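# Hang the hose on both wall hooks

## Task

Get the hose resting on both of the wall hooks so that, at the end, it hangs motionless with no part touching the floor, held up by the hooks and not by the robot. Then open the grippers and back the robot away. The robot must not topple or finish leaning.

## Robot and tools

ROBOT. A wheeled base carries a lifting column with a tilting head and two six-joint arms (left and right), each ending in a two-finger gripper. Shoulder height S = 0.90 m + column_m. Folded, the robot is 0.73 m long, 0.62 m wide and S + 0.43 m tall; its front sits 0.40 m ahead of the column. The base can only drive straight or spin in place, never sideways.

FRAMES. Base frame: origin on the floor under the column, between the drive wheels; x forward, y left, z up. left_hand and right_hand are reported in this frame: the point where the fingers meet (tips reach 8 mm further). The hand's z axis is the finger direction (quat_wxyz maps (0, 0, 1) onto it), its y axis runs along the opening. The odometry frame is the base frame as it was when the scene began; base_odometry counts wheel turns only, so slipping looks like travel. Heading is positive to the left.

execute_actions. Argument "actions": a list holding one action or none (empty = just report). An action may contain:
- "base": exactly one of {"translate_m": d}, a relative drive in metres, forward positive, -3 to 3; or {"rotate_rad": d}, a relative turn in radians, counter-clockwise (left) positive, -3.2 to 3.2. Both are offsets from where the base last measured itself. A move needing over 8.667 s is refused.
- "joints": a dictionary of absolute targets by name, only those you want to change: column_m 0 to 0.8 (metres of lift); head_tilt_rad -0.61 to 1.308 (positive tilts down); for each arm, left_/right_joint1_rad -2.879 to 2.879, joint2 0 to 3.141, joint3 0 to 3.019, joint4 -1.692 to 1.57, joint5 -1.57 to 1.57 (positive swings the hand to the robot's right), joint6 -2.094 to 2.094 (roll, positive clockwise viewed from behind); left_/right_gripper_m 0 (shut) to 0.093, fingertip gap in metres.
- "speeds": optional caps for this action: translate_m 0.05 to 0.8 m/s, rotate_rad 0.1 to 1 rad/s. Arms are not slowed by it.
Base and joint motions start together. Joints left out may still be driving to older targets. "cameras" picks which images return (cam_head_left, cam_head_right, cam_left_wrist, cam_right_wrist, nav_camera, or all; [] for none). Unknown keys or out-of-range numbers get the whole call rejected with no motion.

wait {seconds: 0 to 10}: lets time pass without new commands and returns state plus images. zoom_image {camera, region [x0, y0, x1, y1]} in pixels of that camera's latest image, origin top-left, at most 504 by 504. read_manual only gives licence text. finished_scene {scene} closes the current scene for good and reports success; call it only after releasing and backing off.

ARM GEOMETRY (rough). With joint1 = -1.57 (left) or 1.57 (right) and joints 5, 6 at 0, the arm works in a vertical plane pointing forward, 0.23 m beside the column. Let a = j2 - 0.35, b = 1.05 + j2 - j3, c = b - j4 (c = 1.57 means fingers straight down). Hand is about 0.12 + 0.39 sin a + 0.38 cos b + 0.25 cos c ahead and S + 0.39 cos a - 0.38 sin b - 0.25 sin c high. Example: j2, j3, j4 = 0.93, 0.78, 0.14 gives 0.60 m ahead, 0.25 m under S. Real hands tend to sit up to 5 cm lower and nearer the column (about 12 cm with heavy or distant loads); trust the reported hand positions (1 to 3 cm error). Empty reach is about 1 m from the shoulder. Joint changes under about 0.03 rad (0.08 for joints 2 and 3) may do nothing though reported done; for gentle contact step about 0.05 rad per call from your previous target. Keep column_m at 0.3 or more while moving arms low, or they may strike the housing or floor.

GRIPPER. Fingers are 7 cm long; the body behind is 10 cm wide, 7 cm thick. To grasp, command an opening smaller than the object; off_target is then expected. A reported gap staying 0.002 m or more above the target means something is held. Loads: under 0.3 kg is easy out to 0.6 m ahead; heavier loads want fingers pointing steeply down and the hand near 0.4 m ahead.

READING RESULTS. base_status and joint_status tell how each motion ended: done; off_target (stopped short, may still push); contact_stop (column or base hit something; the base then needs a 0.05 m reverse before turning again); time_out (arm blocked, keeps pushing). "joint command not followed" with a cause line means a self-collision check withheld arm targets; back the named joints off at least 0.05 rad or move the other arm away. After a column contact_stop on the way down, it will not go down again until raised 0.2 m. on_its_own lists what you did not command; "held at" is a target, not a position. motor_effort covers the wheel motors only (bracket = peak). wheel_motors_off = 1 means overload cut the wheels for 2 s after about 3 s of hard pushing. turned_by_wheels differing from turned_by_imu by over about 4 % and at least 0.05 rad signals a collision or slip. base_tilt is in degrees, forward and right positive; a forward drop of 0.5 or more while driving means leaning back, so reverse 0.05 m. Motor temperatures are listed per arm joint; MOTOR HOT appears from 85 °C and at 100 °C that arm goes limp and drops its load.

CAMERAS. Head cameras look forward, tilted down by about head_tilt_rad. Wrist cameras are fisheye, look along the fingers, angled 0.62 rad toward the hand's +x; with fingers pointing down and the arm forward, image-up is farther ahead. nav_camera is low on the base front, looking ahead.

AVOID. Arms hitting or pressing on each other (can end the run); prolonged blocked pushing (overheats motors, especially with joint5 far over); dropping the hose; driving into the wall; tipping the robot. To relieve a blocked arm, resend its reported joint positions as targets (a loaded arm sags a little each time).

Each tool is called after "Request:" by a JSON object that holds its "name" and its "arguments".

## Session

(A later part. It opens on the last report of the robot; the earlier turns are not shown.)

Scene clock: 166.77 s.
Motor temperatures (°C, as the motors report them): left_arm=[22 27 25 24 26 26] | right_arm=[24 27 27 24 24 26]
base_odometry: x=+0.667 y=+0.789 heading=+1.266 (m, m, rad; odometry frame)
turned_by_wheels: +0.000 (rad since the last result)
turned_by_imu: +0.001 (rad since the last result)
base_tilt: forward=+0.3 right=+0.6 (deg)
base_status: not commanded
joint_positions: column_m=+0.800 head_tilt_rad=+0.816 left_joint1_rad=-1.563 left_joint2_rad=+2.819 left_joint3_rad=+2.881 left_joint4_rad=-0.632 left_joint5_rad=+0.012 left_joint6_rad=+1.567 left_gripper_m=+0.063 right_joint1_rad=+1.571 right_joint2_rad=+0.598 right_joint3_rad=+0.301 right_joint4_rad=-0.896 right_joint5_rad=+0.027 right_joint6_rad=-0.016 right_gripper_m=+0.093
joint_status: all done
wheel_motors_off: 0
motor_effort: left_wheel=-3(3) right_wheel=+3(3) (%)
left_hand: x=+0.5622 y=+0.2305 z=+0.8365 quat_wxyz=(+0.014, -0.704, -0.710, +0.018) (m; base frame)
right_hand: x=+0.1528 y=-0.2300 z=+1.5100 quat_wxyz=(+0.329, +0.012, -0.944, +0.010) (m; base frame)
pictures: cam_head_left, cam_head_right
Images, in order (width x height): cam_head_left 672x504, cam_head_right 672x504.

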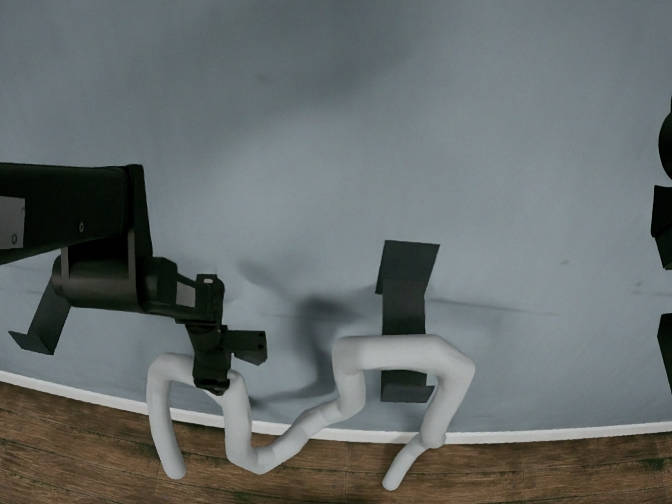

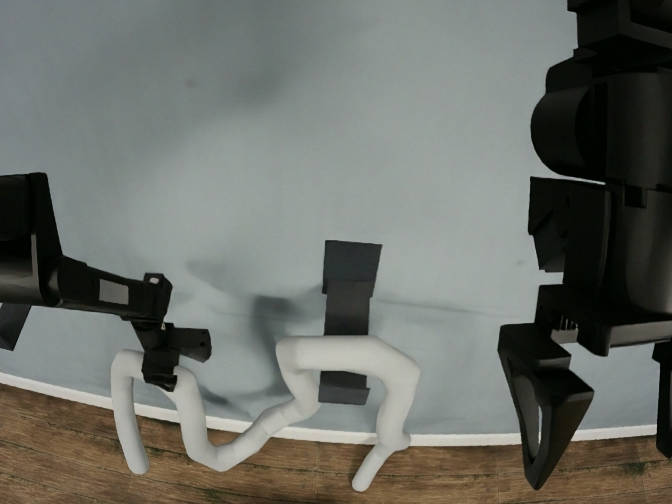

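Request:
{"name": "execute_actions", "arguments": {"actions": [{"joints":{"left_joint2_rad":1.65,"left_joint3_rad":1.6,"left_joint4_rad":-0.47,"head_tilt_rad":0.6}}], "cameras": []}}

Request:
{"name": "execute_actions", "arguments": {"actions": [{"base":{"rotate_rad":0.6},"speeds":{"rotate_rad":0.2},"joints":{"left_joint6_rad":1.0}}], "cameras": ["cam_head_left","cam_head_right"]}}

Scene clock: 173.17 s.
Motor temperatures (°C, as the motors report them): left_arm=[22 27 25 24 26 26] | right_arm=[24 27 27 24 24 26]
base_odometry: x=+0.667 y=+0.789 heading=+1.266 (m, m, rad; odometry frame)
turned_by_wheels: +0.000 (rad since the last result)
turned_by_imu: +0.000 (rad since the last result)
base_tilt: forward=+0.3 right=+0.6 (deg)
base_status: not commanded
joint_positions: column_m=+0.800 head_tilt_rad=+0.617 left_joint1_rad=-1.557 left_joint2_rad=+1.694 left_joint3_rad=+1.580 left_joint4_rad=-0.486 left_joint5_rad=+0.011 left_joint6_rad=+1.567 left_gripper_m=+0.062 right_joint1_rad=+1.571 right_joint2_rad=+0.598 right_joint3_rad=+0.301 right_joint4_rad=-0.896 right_joint5_rad=+0.027 right_joint6_rad=-0.016 right_gripper_m=+0.093
joint_status: all done
wheel_motors_off: 0
motor_effort: left_wheel=+1(4) right_wheel=+3(5) (%)
left_hand: x=+0.6323 y=+0.2329 z=+1.1918 quat_wxyz=(+0.028, -0.702, -0.711, +0.027) (m; base frame)
right_hand: x=+0.1528 y=-0.2300 z=+1.5100 quat_wxyz=(+0.329, +0.012, -0.944, +0.010) (m; base frame)
pictures: none
No camera images: the call's "cameras" was empty. Leave "cameras" out to get every camera's image.

Scene clock: 176.70 s.
Motor temperatures (°C, as the motors report them): left_arm=[22 28 25 24 26 26] | right_arm=[24 27 27 24 24 26]
base_odometry: x=+0.667 y=+0.789 heading=+1.865 (m, m, rad; odometry frame)
turned_by_wheels: +0.599 (rad since the last result)
turned_by_imu: +0.595 (rad since the last result)
base_tilt: forward=+0.3 right=+0.6 (deg)
base_status: done
joint_positions: column_m=+0.800 head_tilt_rad=+0.617 left_joint1_rad=-1.567 left_joint2_rad=+1.694 left_joint3_rad=+1.580 left_joint4_rad=-0.478 left_joint5_rad=+0.014 left_joint6_rad=+1.015 left_gripper_m=+0.062 right_joint1_rad=+1.571 right_joint2_rad=+0.598 right_joint3_rad=+0.301 right_joint4_rad=-0.896 right_joint5_rad=+0.027 right_joint6_rad=-0.016 right_gripper_m=+0.093
joint_status: all done
wheel_motors_off: 0
motor_effort: left_wheel=-2(37) right_wheel=+3(27) (%)
left_hand: x=+0.6346 y=+0.2252 z=+1.1916 quat_wxyz=(+0.027, -0.484, -0.874, +0.021) (m; base frame)
right_hand: x=+0.1528 y=-0.2300 z=+1.5100 quat_wxyz=(+0.329, +0.012, -0.944, +0.010) (m; base frame)
pictures: cam_head_left, cam_head_right
Images, in order (width x height): cam_head_left 672x504, cam_head_right 672x504.

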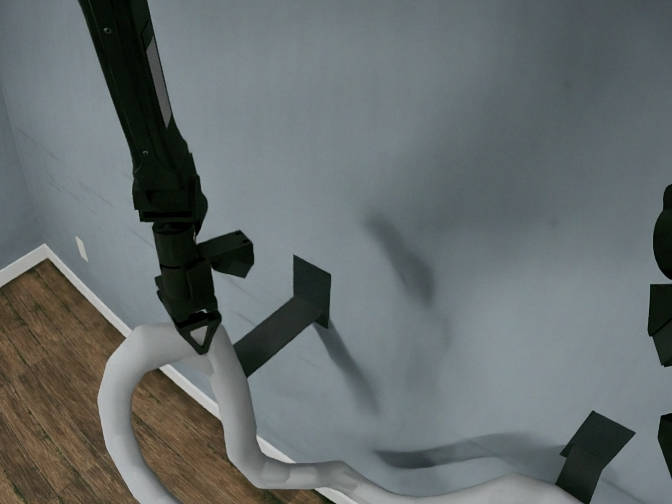

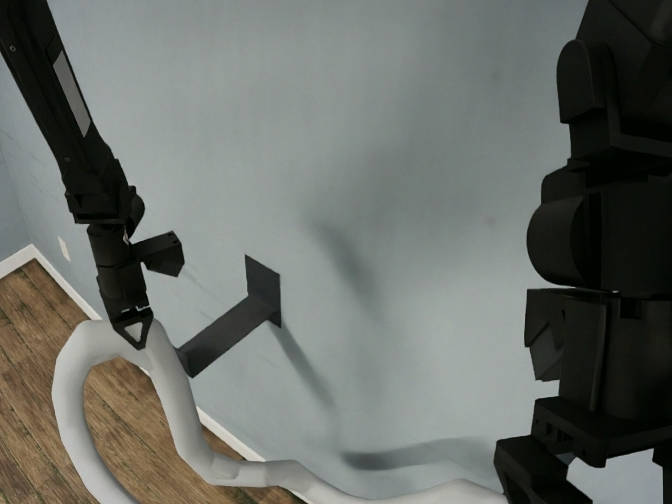

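Request:
{"name": "execute_actions", "arguments": {"actions": [{"joints":{"left_joint6_rad":2.09,"left_joint2_rad":1.55,"left_joint3_rad":1.6,"left_joint4_rad":-0.57}}], "cameras": []}}

Request:
{"name": "execute_actions", "arguments": {"actions": [{"base":{"translate_m":0.22},"speeds":{"translate_m":0.1}}], "cameras": ["cam_head_left","cam_head_right"]}}

Scene clock: 179.60 s.
Motor temperatures (°C, as the motors report them): left_arm=[22 28 24 24 26 26] | right_arm=[24 27 27 24 24 26]
base_odometry: x=+0.667 y=+0.789 heading=+1.865 (m, m, rad; odometry frame)
turned_by_wheels: +0.000 (rad since the last result)
turned_by_imu: +0.000 (rad since the last result)
base_tilt: forward=+0.3 right=+0.6 (deg)
base_status: not commanded
joint_positions: column_m=+0.800 head_tilt_rad=+0.617 left_joint1_rad=-1.567 left_joint2_rad=+1.578 left_joint3_rad=+1.577 left_joint4_rad=-0.562 left_joint5_rad=+0.015 left_joint6_rad=+2.078 left_gripper_m=+0.062 right_joint1_rad=+1.571 right_joint2_rad=+0.598 right_joint3_rad=+0.301 right_joint4_rad=-0.896 right_joint5_rad=+0.027 right_joint6_rad=-0.016 right_gripper_m=+0.093
joint_status: all done
wheel_motors_off: 0
motor_effort: left_wheel=-3(3) right_wheel=+0(2) (%)
left_hand: x=+0.6676 y=+0.2248 z=+1.2533 quat_wxyz=(+0.005, -0.861, -0.508, +0.020) (m; base frame)
right_hand: x=+0.1528 y=-0.2300 z=+1.5100 quat_wxyz=(+0.329, +0.012, -0.944, +0.010) (m; base frame)
pictures: none
No camera images: the call's "cameras" was empty. Leave "cameras" out to get every camera's image.

Scene clock: 182.93 s.
Motor temperatures (°C, as the motors report them): left_arm=[22 28 25 24 26 26] | right_arm=[24 27 27 24 24 26]
base_odometry: x=+0.603 y=+0.999 heading=+1.866 (m, m, rad; odometry frame)
turned_by_wheels: +0.001 (rad since the last result)
turned_by_imu: +0.001 (rad since the last result)
base_tilt: forward=+0.3 right=+0.5 (deg)
base_status: done
joint_positions: column_m=+0.800 head_tilt_rad=+0.617 left_joint1_rad=-1.567 left_joint2_rad=+1.585 left_joint3_rad=+1.570 left_joint4_rad=-0.574 left_joint5_rad=+0.015 left_joint6_rad=+2.088 left_gripper_m=+0.062 right_joint1_rad=+1.571 right_joint2_rad=+0.598 right_joint3_rad=+0.302 right_joint4_rad=-0.896 right_joint5_rad=+0.027 right_joint6_rad=-0.016 right_gripper_m=+0.093
joint_status: not commanded
wheel_motors_off: 0
motor_effort: left_wheel=+2(37) right_wheel=+0(42) (%)
left_hand: x=+0.6577 y=+0.2246 z=+1.2485 quat_wxyz=(+0.011, -0.863, -0.504, +0.031) (m; base frame)
right_hand: x=+0.1534 y=-0.2300 z=+1.5099 quat_wxyz=(+0.329, +0.012, -0.944, +0.010) (m; base frame)
pictures: cam_head_left, cam_head_right
Images, in order (width x height): cam_head_left 672x504, cam_head_right 672x504.

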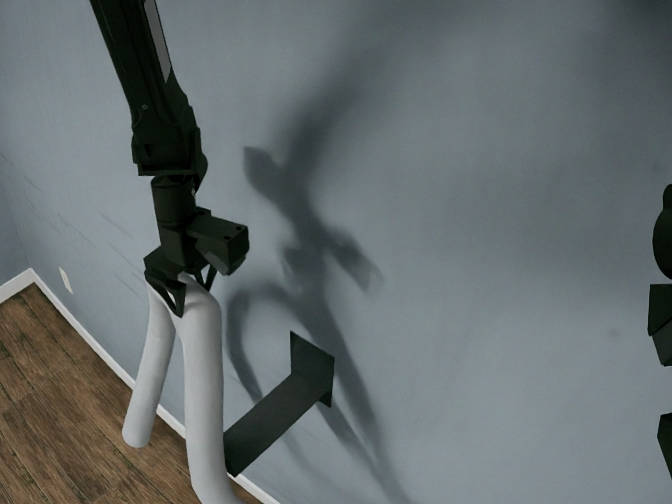

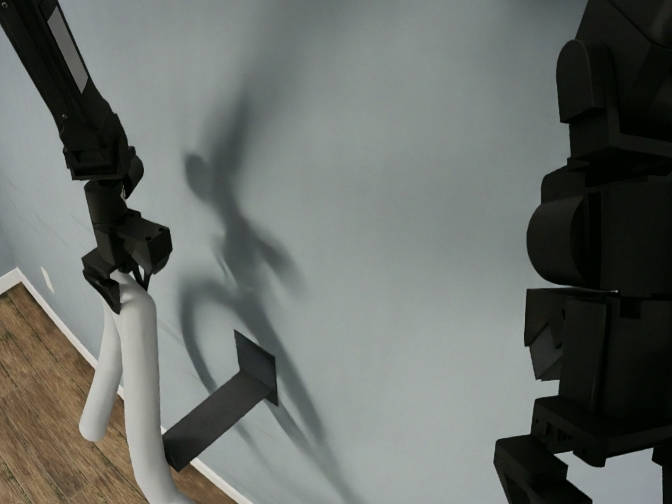

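Request:
{"name": "execute_actions", "arguments": {"actions": [{"joints":{"left_joint2_rad":1.25,"left_joint3_rad":0.85,"left_joint4_rad":-0.12}}], "cameras": []}}

Request:
{"name": "execute_actions", "arguments": {"actions": [{"base":{"rotate_rad":-0.3},"speeds":{"rotate_rad":0.2},"joints":{"left_joint6_rad":1.87,"head_tilt_rad":0.8}}], "cameras": ["cam_head_left","cam_head_right"]}}

Scene clock: 188.53 s.
Motor temperatures (°C, as the motors report them): left_arm=[22 28 24 24 26 26] | right_arm=[24 27 27 24 24 26]
base_odometry: x=+0.603 y=+0.999 heading=+1.866 (m, m, rad; odometry frame)
turned_by_wheels: +0.000 (rad since the last result)
turned_by_imu: +0.000 (rad since the last result)
base_tilt: forward=+0.2 right=+0.6 (deg)
base_status: not commanded
joint_positions: column_m=+0.800 head_tilt_rad=+0.617 left_joint1_rad=-1.567 left_joint2_rad=+1.278 left_joint3_rad=+0.850 left_joint4_rad=-0.127 left_joint5_rad=+0.015 left_joint6_rad=+2.088 left_gripper_m=+0.061 right_joint1_rad=+1.571 right_joint2_rad=+0.598 right_joint3_rad=+0.302 right_joint4_rad=-0.896 right_joint5_rad=+0.027 right_joint6_rad=-0.016 right_gripper_m=+0.093
joint_status: all done
wheel_motors_off: 0
motor_effort: left_wheel=+2(2) right_wheel=-2(1) (%)
left_hand: x=+0.4614 y=+0.2240 z=+1.3057 quat_wxyz=(+0.003, -0.864, -0.504, +0.017) (m; base frame)
right_hand: x=+0.1534 y=-0.2300 z=+1.5099 quat_wxyz=(+0.329, +0.012, -0.944, +0.010) (m; base frame)
pictures: none
No camera images: the call's "cameras" was empty. Leave "cameras" out to get every camera's image.

Scene clock: 190.57 s.
Motor temperatures (°C, as the motors report them): left_arm=[22 28 24 24 26 26] | right_arm=[24 27 27 24 24 26]
base_odometry: x=+0.603 y=+0.999 heading=+1.567 (m, m, rad; odometry frame)
turned_by_wheels: -0.299 (rad since the last result)
turned_by_imu: -0.295 (rad since the last result)
base_tilt: forward=+0.3 right=+0.6 (deg)
base_status: done
joint_positions: column_m=+0.800 head_tilt_rad=+0.802 left_joint1_rad=-1.567 left_joint2_rad=+1.278 left_joint3_rad=+0.845 left_joint4_rad=-0.127 left_joint5_rad=+0.015 left_joint6_rad=+1.881 left_gripper_m=+0.061 right_joint1_rad=+1.571 right_joint2_rad=+0.598 right_joint3_rad=+0.302 right_joint4_rad=-0.896 right_joint5_rad=+0.027 right_joint6_rad=-0.016 right_gripper_m=+0.093
joint_status: all done
wheel_motors_off: 0
motor_effort: left_wheel=+0(32) right_wheel=-5(31) (%)
left_hand: x=+0.4585 y=+0.2241 z=+1.3056 quat_wxyz=(+0.006, -0.807, -0.590, +0.018) (m; base frame)
right_hand: x=+0.1534 y=-0.2300 z=+1.5099 quat_wxyz=(+0.329, +0.012, -0.944, +0.010) (m; base frame)
pictures: cam_head_left, cam_head_right
Images, in order (width x height): cam_head_left 672x504, cam_head_right 672x504.

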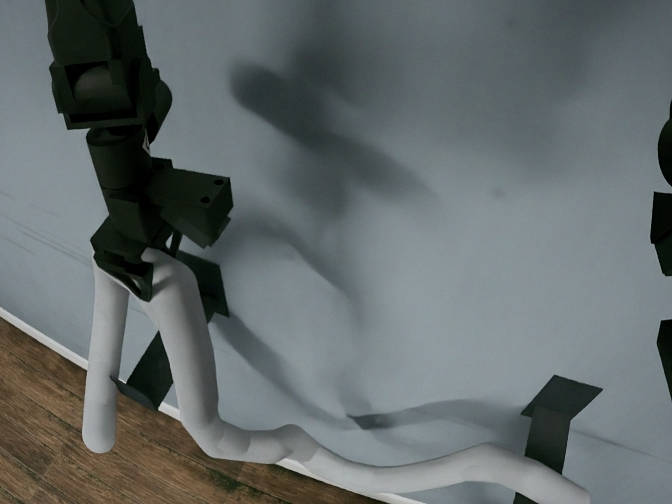

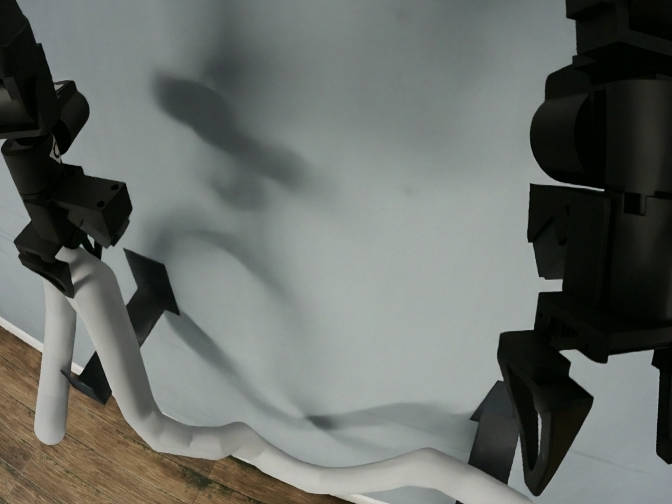

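Request:
{"name": "execute_actions", "arguments": {"actions": [{"joints":{"left_joint1_rad":-1.49,"left_joint2_rad":1.6,"left_joint3_rad":1.2,"left_joint4_rad":-0.12}}], "cameras": ["cam_head_left","cam_head_right"]}}

Scene clock: 192.60 s.
Motor temperatures (°C, as the motors report them): left_arm=[22 28 24 24 26 26] | right_arm=[24 27 27 24 24 26]
base_odometry: x=+0.603 y=+0.999 heading=+1.567 (m, m, rad; odometry frame)
turned_by_wheels: +0.000 (rad since the last result)
turned_by_imu: +0.000 (rad since the last result)
base_tilt: forward=+0.3 right=+0.6 (deg)
base_status: not commanded
joint_positions: column_m=+0.800 head_tilt_rad=+0.802 left_joint1_rad=-1.488 left_joint2_rad=+1.635 left_joint3_rad=+1.197 left_joint4_rad=-0.127 left_joint5_rad=+0.015 left_joint6_rad=+1.881 left_gripper_m=+0.061 right_joint1_rad=+1.571 right_joint2_rad=+0.598 right_joint3_rad=+0.302 right_joint4_rad=-0.896 right_joint5_rad=+0.027 right_joint6_rad=-0.016 right_gripper_m=+0.093
joint_status: all done
wheel_motors_off: 0
motor_effort: left_wheel=+3(3) right_wheel=-4(5) (%)
left_hand: x=+0.5149 y=+0.2772 z=+1.1847 quat_wxyz=(+0.035, -0.794, -0.606, +0.000) (m; base frame)
right_hand: x=+0.1534 y=-0.2300 z=+1.5099 quat_wxyz=(+0.329, +0.012, -0.944, +0.010) (m; base frame)
pictures: cam_head_left, cam_head_right
Images, in order (width x height): cam_head_left 672x504, cam_head_right 672x504.

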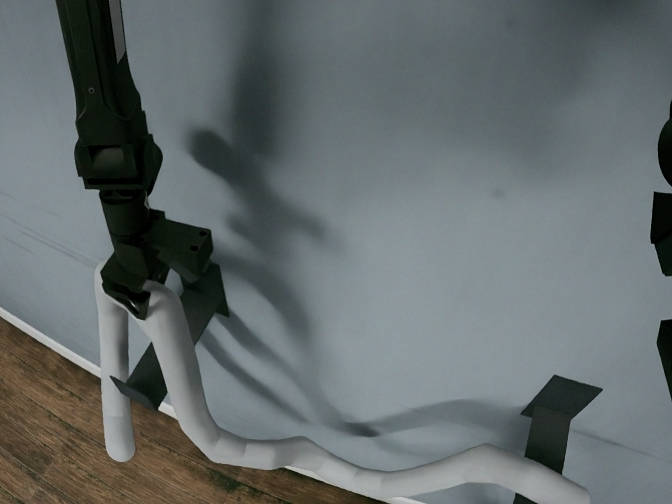

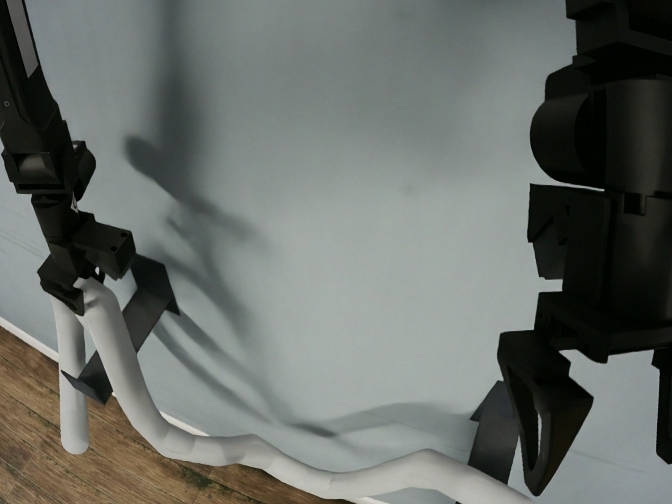

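Request:
{"name": "execute_actions", "arguments": {"actions": [{"joints":{"column_m":0.72}}], "cameras": ["cam_head_left"]}}

Request:
{"name": "execute_actions", "arguments": {"actions": [{"joints":{"left_gripper_m":0.093}}], "cameras": ["cam_head_left"]}}

Request:
{"name": "execute_actions", "arguments": {"actions": [{"joints":{"column_m":0.8,"left_joint2_rad":1.25,"left_joint3_rad":0.85}}], "cameras": []}}

Request:
{"name": "execute_actions", "arguments": {"actions": [{"base":{"translate_m":-0.7},"speeds":{"translate_m":0.4},"joints":{"head_tilt_rad":0.6}}], "cameras": ["cam_head_left","nav_camera"]}}

Scene clock: 195.47 s.
Motor temperatures (°C, as the motors report them): left_arm=[22 28 24 24 26 26] | right_arm=[24 27 27 24 24 26]
base_odometry: x=+0.603 y=+0.999 heading=+1.567 (m, m, rad; odometry frame)
turned_by_wheels: +0.000 (rad since the last result)
turned_by_imu: +0.000 (rad since the last result)
base_tilt: forward=+0.2 right=+0.6 (deg)
base_status: not commanded
joint_positions: column_m=+0.720 head_tilt_rad=+0.802 left_joint1_rad=-1.488 left_joint2_rad=+1.635 left_joint3_rad=+1.197 left_joint4_rad=-0.127 left_joint5_rad=+0.015 left_joint6_rad=+1.881 left_gripper_m=+0.061 right_joint1_rad=+1.571 right_joint2_rad=+0.598 right_joint3_rad=+0.302 right_joint4_rad=-0.896 right_joint5_rad=+0.027 right_joint6_rad=-0.016 right_gripper_m=+0.093
joint_status: all done
wheel_motors_off: 0
motor_effort: left_wheel=+4(4) right_wheel=-6(7) (%)
left_hand: x=+0.5149 y=+0.2772 z=+1.1048 quat_wxyz=(+0.035, -0.794, -0.606, +0.000) (m; base frame)
right_hand: x=+0.1534 y=-0.2300 z=+1.4301 quat_wxyz=(+0.329, +0.012, -0.944, +0.010) (m; base frame)
pictures: cam_head_left
Images, in order (width x height): cam_head_left 672x504.

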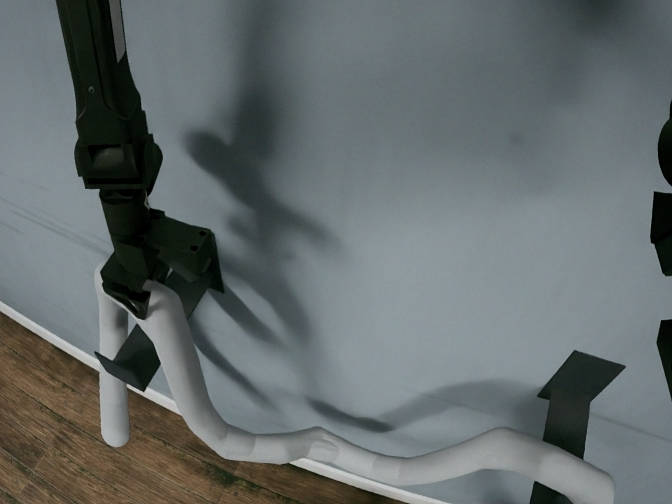

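Scene clock: 196.27 s.
Motor temperatures (°C, as the motors report them): left_arm=[22 28 24 24 26 26] | right_arm=[24 27 27 24 24 26]
base_odometry: x=+0.603 y=+0.999 heading=+1.567 (m, m, rad; odometry frame)
turned_by_wheels: +0.000 (rad since the last result)
turned_by_imu: +0.000 (rad since the last result)
base_tilt: forward=+0.3 right=+0.6 (deg)
base_status: not commanded
joint_positions: column_m=+0.720 head_tilt_rad=+0.802 left_joint1_rad=-1.488 left_joint2_rad=+1.609 left_joint3_rad=+1.197 left_joint4_rad=-0.127 left_joint5_rad=+0.015 left_joint6_rad=+1.881 left_gripper_m=+0.093 right_joint1_rad=+1.571 right_joint2_rad=+0.598 right_joint3_rad=+0.302 right_joint4_rad=-0.896 right_joint5_rad=+0.027 right_joint6_rad=-0.016 right_gripper_m=+0.093
joint_status: all done
wheel_motors_off: 0
motor_effort: left_wheel=+5(5) right_wheel=-5(3) (%)
left_hand: x=+0.5284 y=+0.2770 z=+1.1153 quat_wxyz=(+0.027, -0.795, -0.606, -0.011) (m; base frame)
right_hand: x=+0.1534 y=-0.2300 z=+1.4301 quat_wxyz=(+0.329, +0.012, -0.944, +0.010) (m; base frame)
pictures: cam_head_left
Images, in order (width x height): cam_head_left 672x504.

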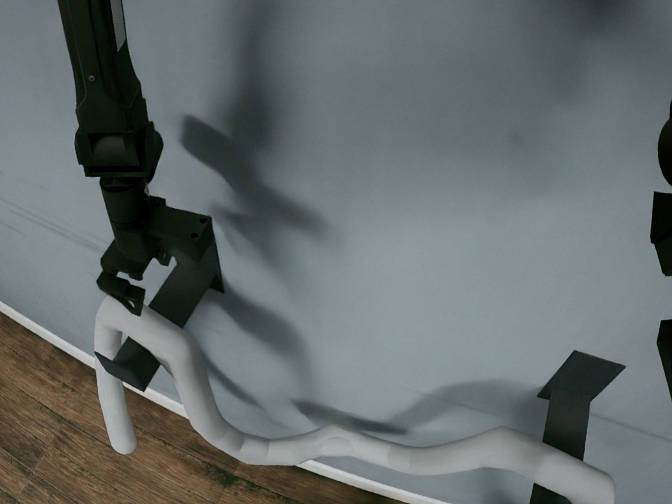

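Scene clock: 197.90 s.
Motor temperatures (°C, as the motors report them): left_arm=[22 28 24 24 26 26] | right_arm=[24 27 27 24 24 26]
base_odometry: x=+0.603 y=+0.999 heading=+1.567 (m, m, rad; odometry frame)
turned_by_wheels: +0.000 (rad since the last result)
turned_by_imu: +0.000 (rad since the last result)
base_tilt: forward=+0.3 right=+0.5 (deg)
base_status: not commanded
joint_positions: column_m=+0.800 head_tilt_rad=+0.802 left_joint1_rad=-1.488 left_joint2_rad=+1.237 left_joint3_rad=+0.852 left_joint4_rad=-0.127 left_joint5_rad=+0.015 left_joint6_rad=+1.881 left_gripper_m=+0.093 right_joint1_rad=+1.571 right_joint2_rad=+0.598 right_joint3_rad=+0.302 right_joint4_rad=-0.896 right_joint5_rad=+0.027 right_joint6_rad=-0.016 right_gripper_m=+0.093
joint_status: all done
wheel_motors_off: 0
motor_effort: left_wheel=+5(5) right_wheel=-6(7) (%)
left_hand: x=+0.4778 y=+0.2658 z=+1.3211 quat_wxyz=(+0.020, -0.795, -0.606, -0.021) (m; base frame)
right_hand: x=+0.1534 y=-0.2300 z=+1.5099 quat_wxyz=(+0.329, +0.012, -0.944, +0.010) (m; base frame)
pictures: none
No camera images: the call's "cameras" was empty. Leave "cameras" out to get every camera's image.

Scene clock: 201.07 s.
Motor temperatures (°C, as the motors report them): left_arm=[22 27 24 24 26 26] | right_arm=[24 27 27 24 24 26]
base_odometry: x=+0.600 y=+0.299 heading=+1.566 (m, m, rad; odometry frame)
turned_by_wheels: +0.000 (rad since the last result)
turned_by_imu: +0.001 (rad since the last result)
base_tilt: forward=+0.3 right=+0.6 (deg)
base_status: done
joint_positions: column_m=+0.800 head_tilt_rad=+0.617 left_joint1_rad=-1.488 left_joint2_rad=+1.239 left_joint3_rad=+0.847 left_joint4_rad=-0.127 left_joint5_rad=+0.015 left_joint6_rad=+1.881 left_gripper_m=+0.093 right_joint1_rad=+1.571 right_joint2_rad=+0.599 right_joint3_rad=+0.301 right_joint4_rad=-0.896 right_joint5_rad=+0.027 right_joint6_rad=-0.016 right_gripper_m=+0.093
joint_status: all done
wheel_motors_off: 0
motor_effort: left_wheel=-1(43) right_wheel=+0(52) (%)
left_hand: x=+0.4737 y=+0.2657 z=+1.3202 quat_wxyz=(+0.022, -0.795, -0.606, -0.018) (m; base frame)
right_hand: x=+0.1529 y=-0.2300 z=+1.5100 quat_wxyz=(+0.329, +0.012, -0.944, +0.010) (m; base frame)
pictures: cam_head_left, nav_camera
Images, in order (width x height): cam_head_left 672x504, nav_camera 672x504.

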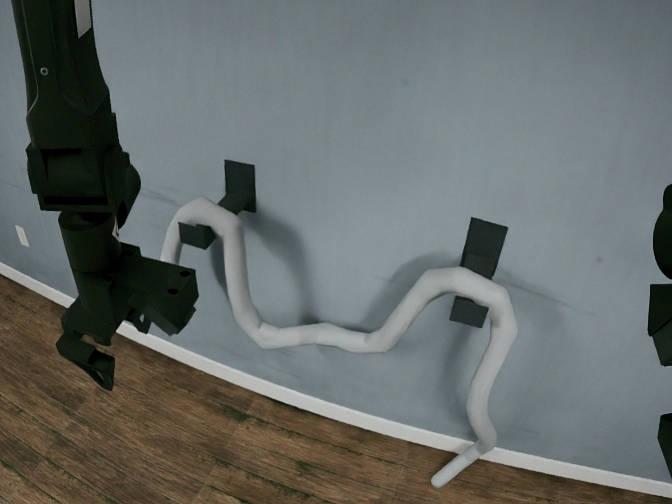

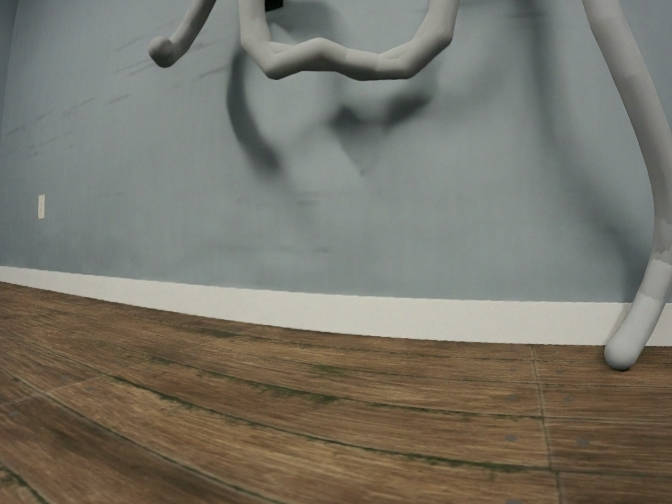

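Request:
{"name": "execute_actions", "arguments": {"actions": [{"base":{"rotate_rad":-0.3},"joints":{"column_m":0.2,"head_tilt_rad":0.5,"left_joint1_rad":-1.57,"left_joint2_rad":0.6,"left_joint3_rad":0.3,"left_joint4_rad":-0.9,"left_joint6_rad":0,"right_joint1_rad":1.68,"right_joint2_rad":1.85,"right_joint3_rad":1.4,"right_joint4_rad":1.2,"right_joint6_rad":0}}], "cameras": []}}

Request:
{"name": "execute_actions", "arguments": {"actions": [{"base":{"translate_m":0.33},"speeds":{"translate_m":0.3}}], "cameras": ["cam_head_left","cam_head_right","cam_right_wrist"]}}

Scene clock: 212.43 s.
Motor temperatures (°C, as the motors report them): left_arm=[22 27 23 24 26 26] | right_arm=[24 28 27 24 24 26]
base_odometry: x=+0.600 y=+0.299 heading=+1.267 (m, m, rad; odometry frame)
turned_by_wheels: -0.299 (rad since the last result)
turned_by_imu: -0.294 (rad since the last result)
base_tilt: forward=+0.3 right=+0.6 (deg)
base_status: done
joint_positions: column_m=+0.200 head_tilt_rad=+0.518 left_joint1_rad=-1.577 left_joint2_rad=+0.601 left_joint3_rad=+0.295 left_joint4_rad=-0.885 left_joint5_rad=+0.015 left_joint6_rad=+0.014 left_gripper_m=+0.093 right_joint1_rad=+1.677 right_joint2_rad=+1.856 right_joint3_rad=+1.383 right_joint4_rad=+1.189 right_joint5_rad=+0.027 right_joint6_rad=-0.015 right_gripper_m=+0.093
joint_status: all done
wheel_motors_off: 0
motor_effort: left_wheel=+4(46) right_wheel=-3(34) (%)
left_hand: x=+0.1513 y=+0.2206 z=+0.9086 quat_wxyz=(+0.327, -0.006, -0.945, +0.012) (m; base frame)
right_hand: x=+0.7583 y=-0.1535 z=+0.6674 quat_wxyz=(-0.581, -0.007, -0.813, -0.038) (m; base frame)
pictures: none
No camera images: the call's "cameras" was empty. Leave "cameras" out to get every camera's image.

Scene clock: 214.60 s.
Motor temperatures (°C, as the motors report them): left_arm=[22 26 23 24 26 26] | right_arm=[24 28 27 24 24 26]
base_odometry: x=+0.699 y=+0.614 heading=+1.267 (m, m, rad; odometry frame)
turned_by_wheels: -0.001 (rad since the last result)
turned_by_imu: -0.001 (rad since the last result)
base_tilt: forward=+0.2 right=+0.6 (deg)
base_status: done
joint_positions: column_m=+0.200 head_tilt_rad=+0.518 left_joint1_rad=-1.577 left_joint2_rad=+0.601 left_joint3_rad=+0.299 left_joint4_rad=-0.885 left_joint5_rad=+0.015 left_joint6_rad=+0.014 left_gripper_m=+0.093 right_joint1_rad=+1.677 right_joint2_rad=+1.856 right_joint3_rad=+1.384 right_joint4_rad=+1.189 right_joint5_rad=+0.027 right_joint6_rad=-0.015 right_gripper_m=+0.093
joint_status: not commanded
wheel_motors_off: 0
motor_effort: left_wheel=+0(51) right_wheel=+1(39) (%)
left_hand: x=+0.1536 y=+0.2206 z=+0.9085 quat_wxyz=(+0.326, -0.006, -0.945, +0.012) (m; base frame)
right_hand: x=+0.7587 y=-0.1535 z=+0.6676 quat_wxyz=(-0.581, -0.007, -0.813, -0.038) (m; base frame)
pictures: cam_head_left, cam_head_right, cam_right_wrist
Images, in order (width x height): cam_head_left 672x504, cam_head_right 672x504, cam_right_wrist 504x504.

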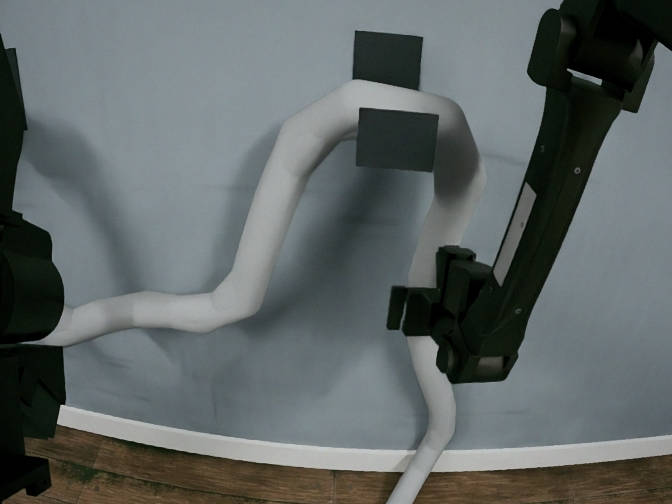

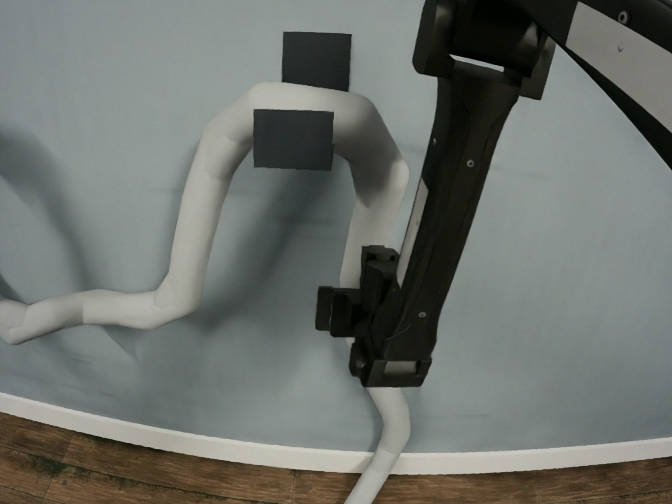

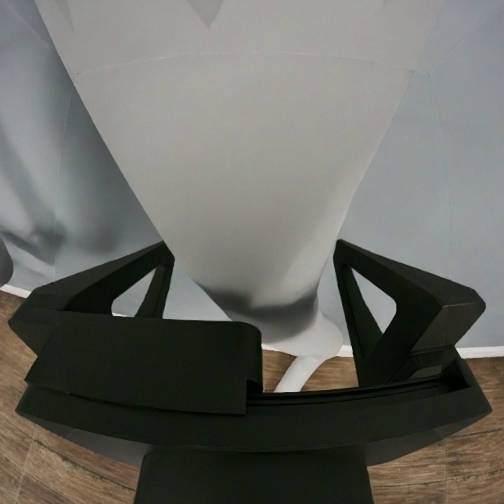

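Hose appears between the fingers already. Close.

Request:
{"name": "execute_actions", "arguments": {"actions": [{"joints":{"right_gripper_m":0.02}}], "cameras": ["cam_right_wrist"]}}

Request:
{"name": "execute_actions", "arguments": {"actions": [{"joints":{"column_m":0.68,"head_tilt_rad":0.75}}], "cameras": ["cam_head_left","cam_head_right"]}}

Scene clock: 215.87 s.
Motor temperatures (°C, as the motors report them): left_arm=[22 26 23 24 26 26] | right_arm=[24 28 27 24 24 26]
base_odometry: x=+0.699 y=+0.614 heading=+1.267 (m, m, rad; odometry frame)
turned_by_wheels: +0.000 (rad since the last result)
turned_by_imu: +0.000 (rad since the last result)
base_tilt: forward=+0.3 right=+0.5 (deg)
base_status: not commanded
joint_positions: column_m=+0.200 head_tilt_rad=+0.518 left_joint1_rad=-1.577 left_joint2_rad=+0.601 left_joint3_rad=+0.299 left_joint4_rad=-0.885 left_joint5_rad=+0.015 left_joint6_rad=+0.014 left_gripper_m=+0.093 right_joint1_rad=+1.677 right_joint2_rad=+1.856 right_joint3_rad=+1.384 right_joint4_rad=+1.189 right_joint5_rad=+0.027 right_joint6_rad=-0.014 right_gripper_m=+0.062
joint_status: right_gripper_m off_target (ended at +0.062, target +0.020)
wheel_motors_off: 0
motor_effort: left_wheel=+0(0) right_wheel=+2(1) (%)
left_hand: x=+0.1536 y=+0.2206 z=+0.9085 quat_wxyz=(+0.326, -0.006, -0.945, +0.012) (m; base frame)
right_hand: x=+0.7587 y=-0.1536 z=+0.6676 quat_wxyz=(-0.581, -0.008, -0.813, -0.038) (m; base frame)
pictures: cam_right_wrist
Images, in order (width x height): cam_right_wrist 504x504.

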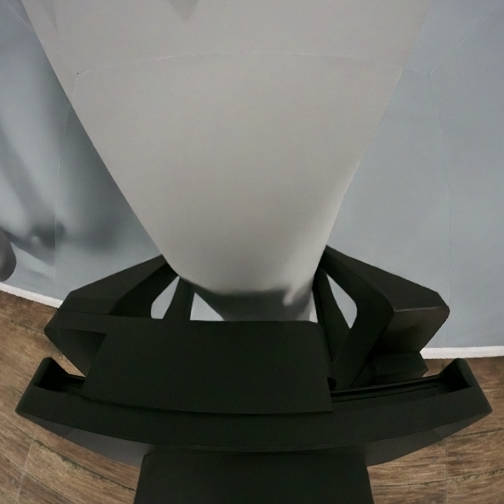

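Scene clock: 222.70 s.
Motor temperatures (°C, as the motors report them): left_arm=[22 26 23 24 26 26] | right_arm=[24 28 27 24 24 26]
base_odometry: x=+0.699 y=+0.614 heading=+1.267 (m, m, rad; odometry frame)
turned_by_wheels: +0.000 (rad since the last result)
turned_by_imu: +0.001 (rad since the last result)
base_tilt: forward=+0.3 right=+0.6 (deg)
base_status: not commanded
joint_positions: column_m=+0.680 head_tilt_rad=+0.752 left_joint1_rad=-1.577 left_joint2_rad=+0.601 left_joint3_rad=+0.299 left_joint4_rad=-0.885 left_joint5_rad=+0.015 left_joint6_rad=+0.014 left_gripper_m=+0.093 right_joint1_rad=+1.669 right_joint2_rad=+1.895 right_joint3_rad=+1.384 right_joint4_rad=+1.165 right_joint5_rad=+0.027 right_joint6_rad=-0.015 right_gripper_m=+0.060
joint_status: all done
wheel_motors_off: 0
motor_effort: left_wheel=+0(1) right_wheel=+0(1) (%)
left_hand: x=+0.1536 y=+0.2206 z=+1.3883 quat_wxyz=(+0.326, -0.006, -0.945, +0.012) (m; base frame)
right_hand: x=+0.7391 y=-0.1577 z=+1.1169 quat_wxyz=(-0.555, -0.004, -0.831, -0.034) (m; base frame)
pictures: cam_head_left, cam_head_right
Images, in order (width x height): cam_head_left 672x504, cam_head_right 672x504.

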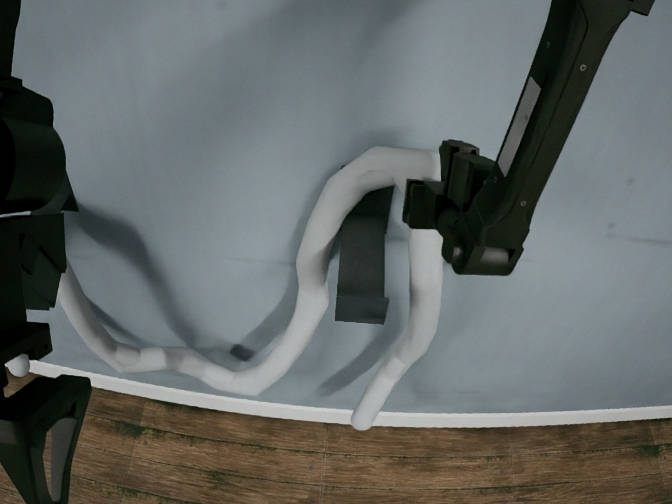

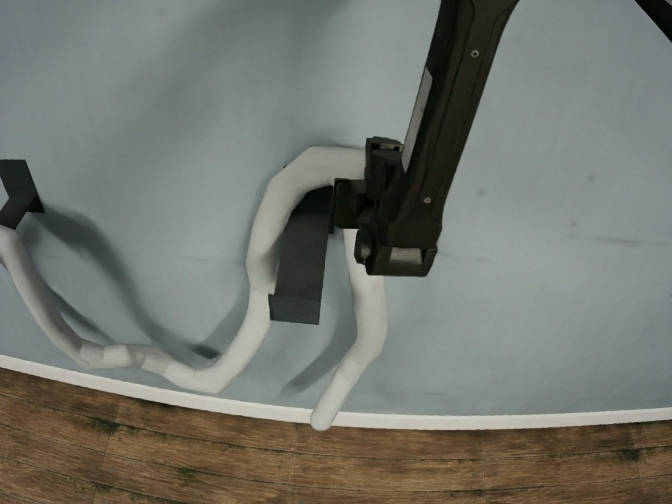

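Request:
{"name": "execute_actions", "arguments": {"actions": [{"joints":{"column_m":0.63}}], "cameras": []}}

Request:
{"name": "execute_actions", "arguments": {"actions": [{"joints":{"right_gripper_m":0.093}}], "cameras": ["cam_head_left"]}}

Request:
{"name": "execute_actions", "arguments": {"actions": [{"base":{"translate_m":-0.7},"speeds":{"translate_m":0.3},"joints":{"head_tilt_rad":0.55}}], "cameras": ["cam_head_left","nav_camera"]}}

Scene clock: 224.97 s.
Motor temperatures (°C, as the motors report them): left_arm=[22 26 23 24 26 26] | right_arm=[24 29 27 24 24 26]
base_odometry: x=+0.699 y=+0.614 heading=+1.267 (m, m, rad; odometry frame)
turned_by_wheels: +0.000 (rad since the last result)
turned_by_imu: +0.000 (rad since the last result)
base_tilt: forward=+0.3 right=+0.6 (deg)
base_status: not commanded
joint_positions: column_m=+0.630 head_tilt_rad=+0.752 left_joint1_rad=-1.577 left_joint2_rad=+0.601 left_joint3_rad=+0.299 left_joint4_rad=-0.885 left_joint5_rad=+0.015 left_joint6_rad=+0.014 left_gripper_m=+0.093 right_joint1_rad=+1.669 right_joint2_rad=+1.896 right_joint3_rad=+1.384 right_joint4_rad=+1.165 right_joint5_rad=+0.029 right_joint6_rad=-0.015 right_gripper_m=+0.060
joint_status: all done
wheel_motors_off: 0
motor_effort: left_wheel=-1(1) right_wheel=+1(3) (%)
left_hand: x=+0.1536 y=+0.2206 z=+1.3385 quat_wxyz=(+0.326, -0.006, -0.945, +0.012) (m; base frame)
right_hand: x=+0.7388 y=-0.1579 z=+1.0666 quat_wxyz=(-0.555, -0.005, -0.831, -0.033) (m; base frame)
pictures: none
No camera images: the call's "cameras" was empty. Leave "cameras" out to get every camera's image.

Scene clock: 225.83 s.
Motor temperatures (°C, as the motors report them): left_arm=[22 26 23 24 26 26] | right_arm=[24 29 27 24 24 26]
base_odometry: x=+0.699 y=+0.614 heading=+1.267 (m, m, rad; odometry frame)
turned_by_wheels: +0.000 (rad since the last result)
turned_by_imu: +0.000 (rad since the last result)
base_tilt: forward=+0.3 right=+0.6 (deg)
base_status: not commanded
joint_positions: column_m=+0.630 head_tilt_rad=+0.752 left_joint1_rad=-1.577 left_joint2_rad=+0.601 left_joint3_rad=+0.299 left_joint4_rad=-0.885 left_joint5_rad=+0.015 left_joint6_rad=+0.014 left_gripper_m=+0.093 right_joint1_rad=+1.669 right_joint2_rad=+1.850 right_joint3_rad=+1.384 right_joint4_rad=+1.187 right_joint5_rad=+0.028 right_joint6_rad=-0.016 right_gripper_m=+0.093
joint_status: all done
wheel_motors_off: 0
motor_effort: left_wheel=-1(1) right_wheel=+1(1) (%)
left_hand: x=+0.1536 y=+0.2206 z=+1.3385 quat_wxyz=(+0.326, -0.006, -0.945, +0.012) (m; base frame)
right_hand: x=+0.7613 y=-0.1595 z=+1.1001 quat_wxyz=(-0.582, -0.007, -0.812, -0.033) (m; base frame)
pictures: cam_head_left
Images, in order (width x height): cam_head_left 672x504.

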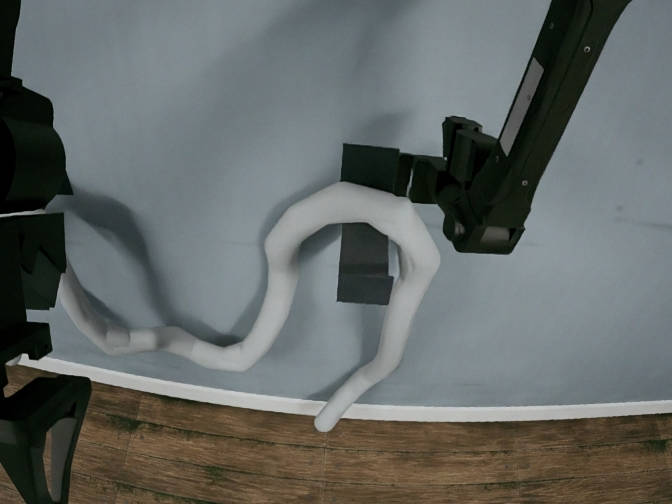

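Scene clock: 229.43 s.
Motor temperatures (°C, as the motors report them): left_arm=[22 26 23 24 26 26] | right_arm=[24 29 27 24 24 26]
base_odometry: x=+0.489 y=-0.054 heading=+1.266 (m, m, rad; odometry frame)
turned_by_wheels: +0.000 (rad since the last result)
turned_by_imu: +0.002 (rad since the last result)
base_tilt: forward=+0.3 right=+0.5 (deg)
base_status: done
joint_positions: column_m=+0.630 head_tilt_rad=+0.568 left_joint1_rad=-1.577 left_joint2_rad=+0.601 left_joint3_rad=+0.298 left_joint4_rad=-0.885 left_joint5_rad=+0.015 left_joint6_rad=+0.014 left_gripper_m=+0.093 right_joint1_rad=+1.669 right_joint2_rad=+1.850 right_joint3_rad=+1.388 right_joint4_rad=+1.187 right_joint5_rad=+0.028 right_joint6_rad=-0.016 right_gripper_m=+0.093
joint_status: all done
wheel_motors_off: 0
motor_effort: left_wheel=-1(30) right_wheel=-2(31) (%)
left_hand: x=+0.1527 y=+0.2206 z=+1.3386 quat_wxyz=(+0.326, -0.006, -0.945, +0.012) (m; base frame)
right_hand: x=+0.7630 y=-0.1596 z=+1.1012 quat_wxyz=(-0.584, -0.007, -0.811, -0.033) (m; base frame)
pictures: cam_head_left, nav_camera
Images, in order (width x height): cam_head_left 672x504, nav_camera 672x504.

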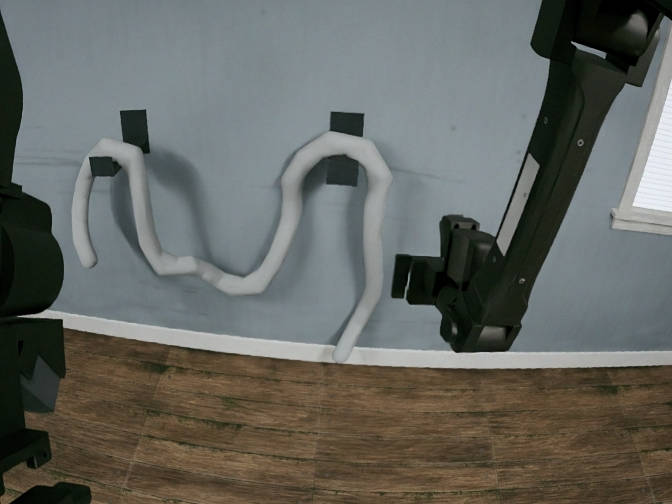

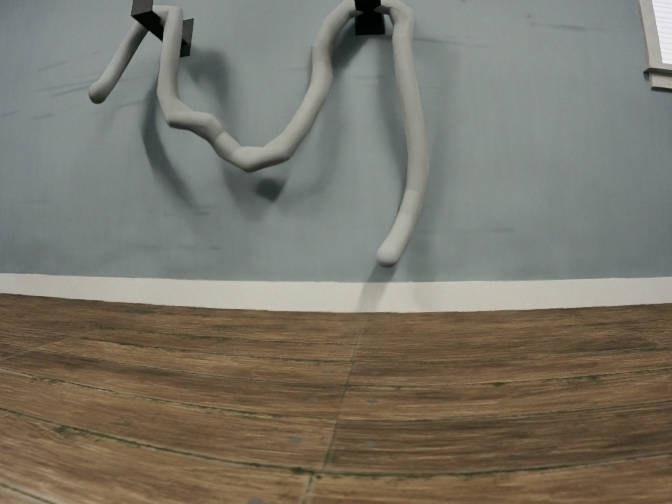

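Clear of the floor. Check stillness briefly.

Request:
{"name": "wait", "arguments": {"seconds": 3}}

Scene clock: 232.63 s.
Motor temperatures (°C, as the motors report them): left_arm=[22 26 23 24 26 26] | right_arm=[24 29 27 24 24 26]
base_odometry: x=+0.489 y=-0.054 heading=+1.266 (m, m, rad; odometry frame)
turned_by_wheels: +0.000 (rad since the last result)
turned_by_imu: +0.000 (rad since the last result)
base_tilt: forward=+0.3 right=+0.6 (deg)
base_status: done
joint_positions: column_m=+0.630 head_tilt_rad=+0.568 left_joint1_rad=-1.577 left_joint2_rad=+0.601 left_joint3_rad=+0.298 left_joint4_rad=-0.885 left_joint5_rad=+0.015 left_joint6_rad=+0.014 left_gripper_m=+0.093 right_joint1_rad=+1.669 right_joint2_rad=+1.850 right_joint3_rad=+1.388 right_joint4_rad=+1.187 right_joint5_rad=+0.028 right_joint6_rad=-0.016 right_gripper_m=+0.093
joint_status: all done
wheel_motors_off: 0
motor_effort: left_wheel=+0(30) right_wheel=+0(31) (%)
left_hand: x=+0.1527 y=+0.2206 z=+1.3386 quat_wxyz=(+0.326, -0.006, -0.945, +0.012) (m; base frame)
right_hand: x=+0.7630 y=-0.1596 z=+1.1012 quat_wxyz=(-0.584, -0.007, -0.811, -0.033) (m; base frame)
wait: 3.00 s; at rest by 0.07 s
pictures: cam_head_left, cam_head_right, cam_left_wrist, cam_right_wrist, nav_camera
Images, in order (width x height): cam_head_left 672x504, cam_head_right 672x504, cam_left_wrist 504x504, cam_right_wrist 504x504, nav_camera 672x504.

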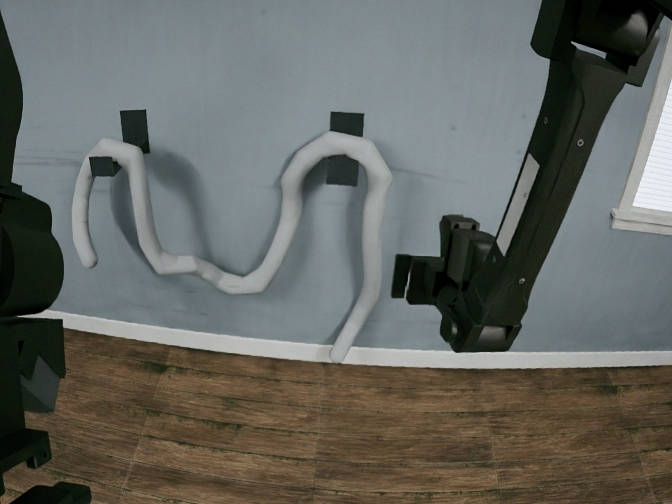

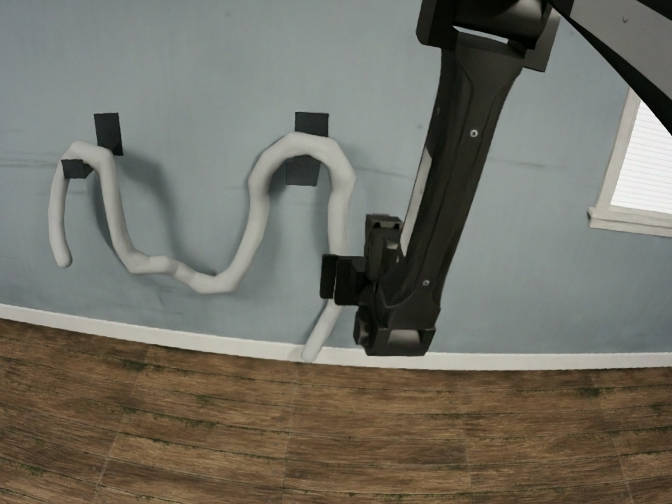

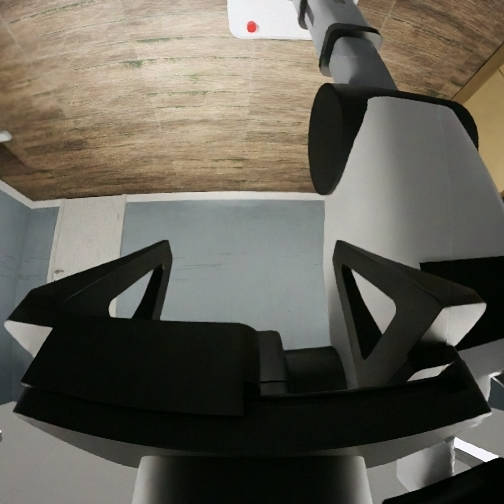

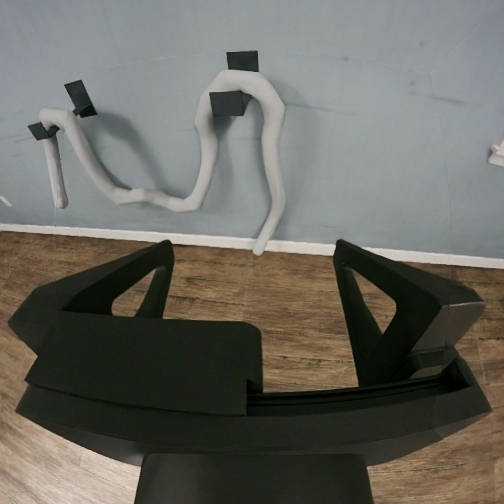

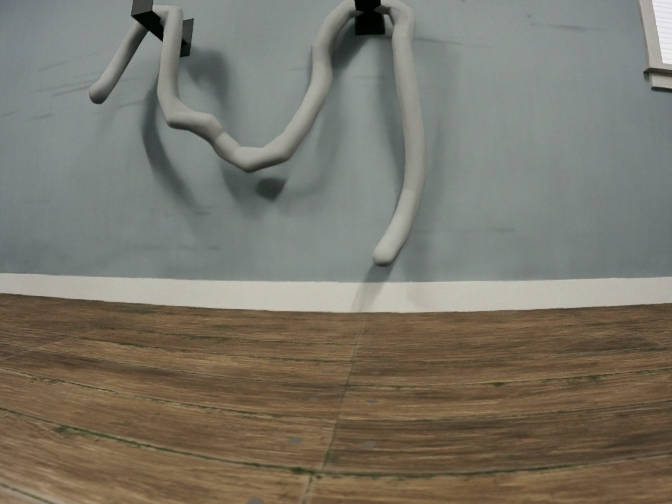

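Request:
{"name": "finished_scene", "arguments": {"scene": 1}}

The scene is finished: the task was done.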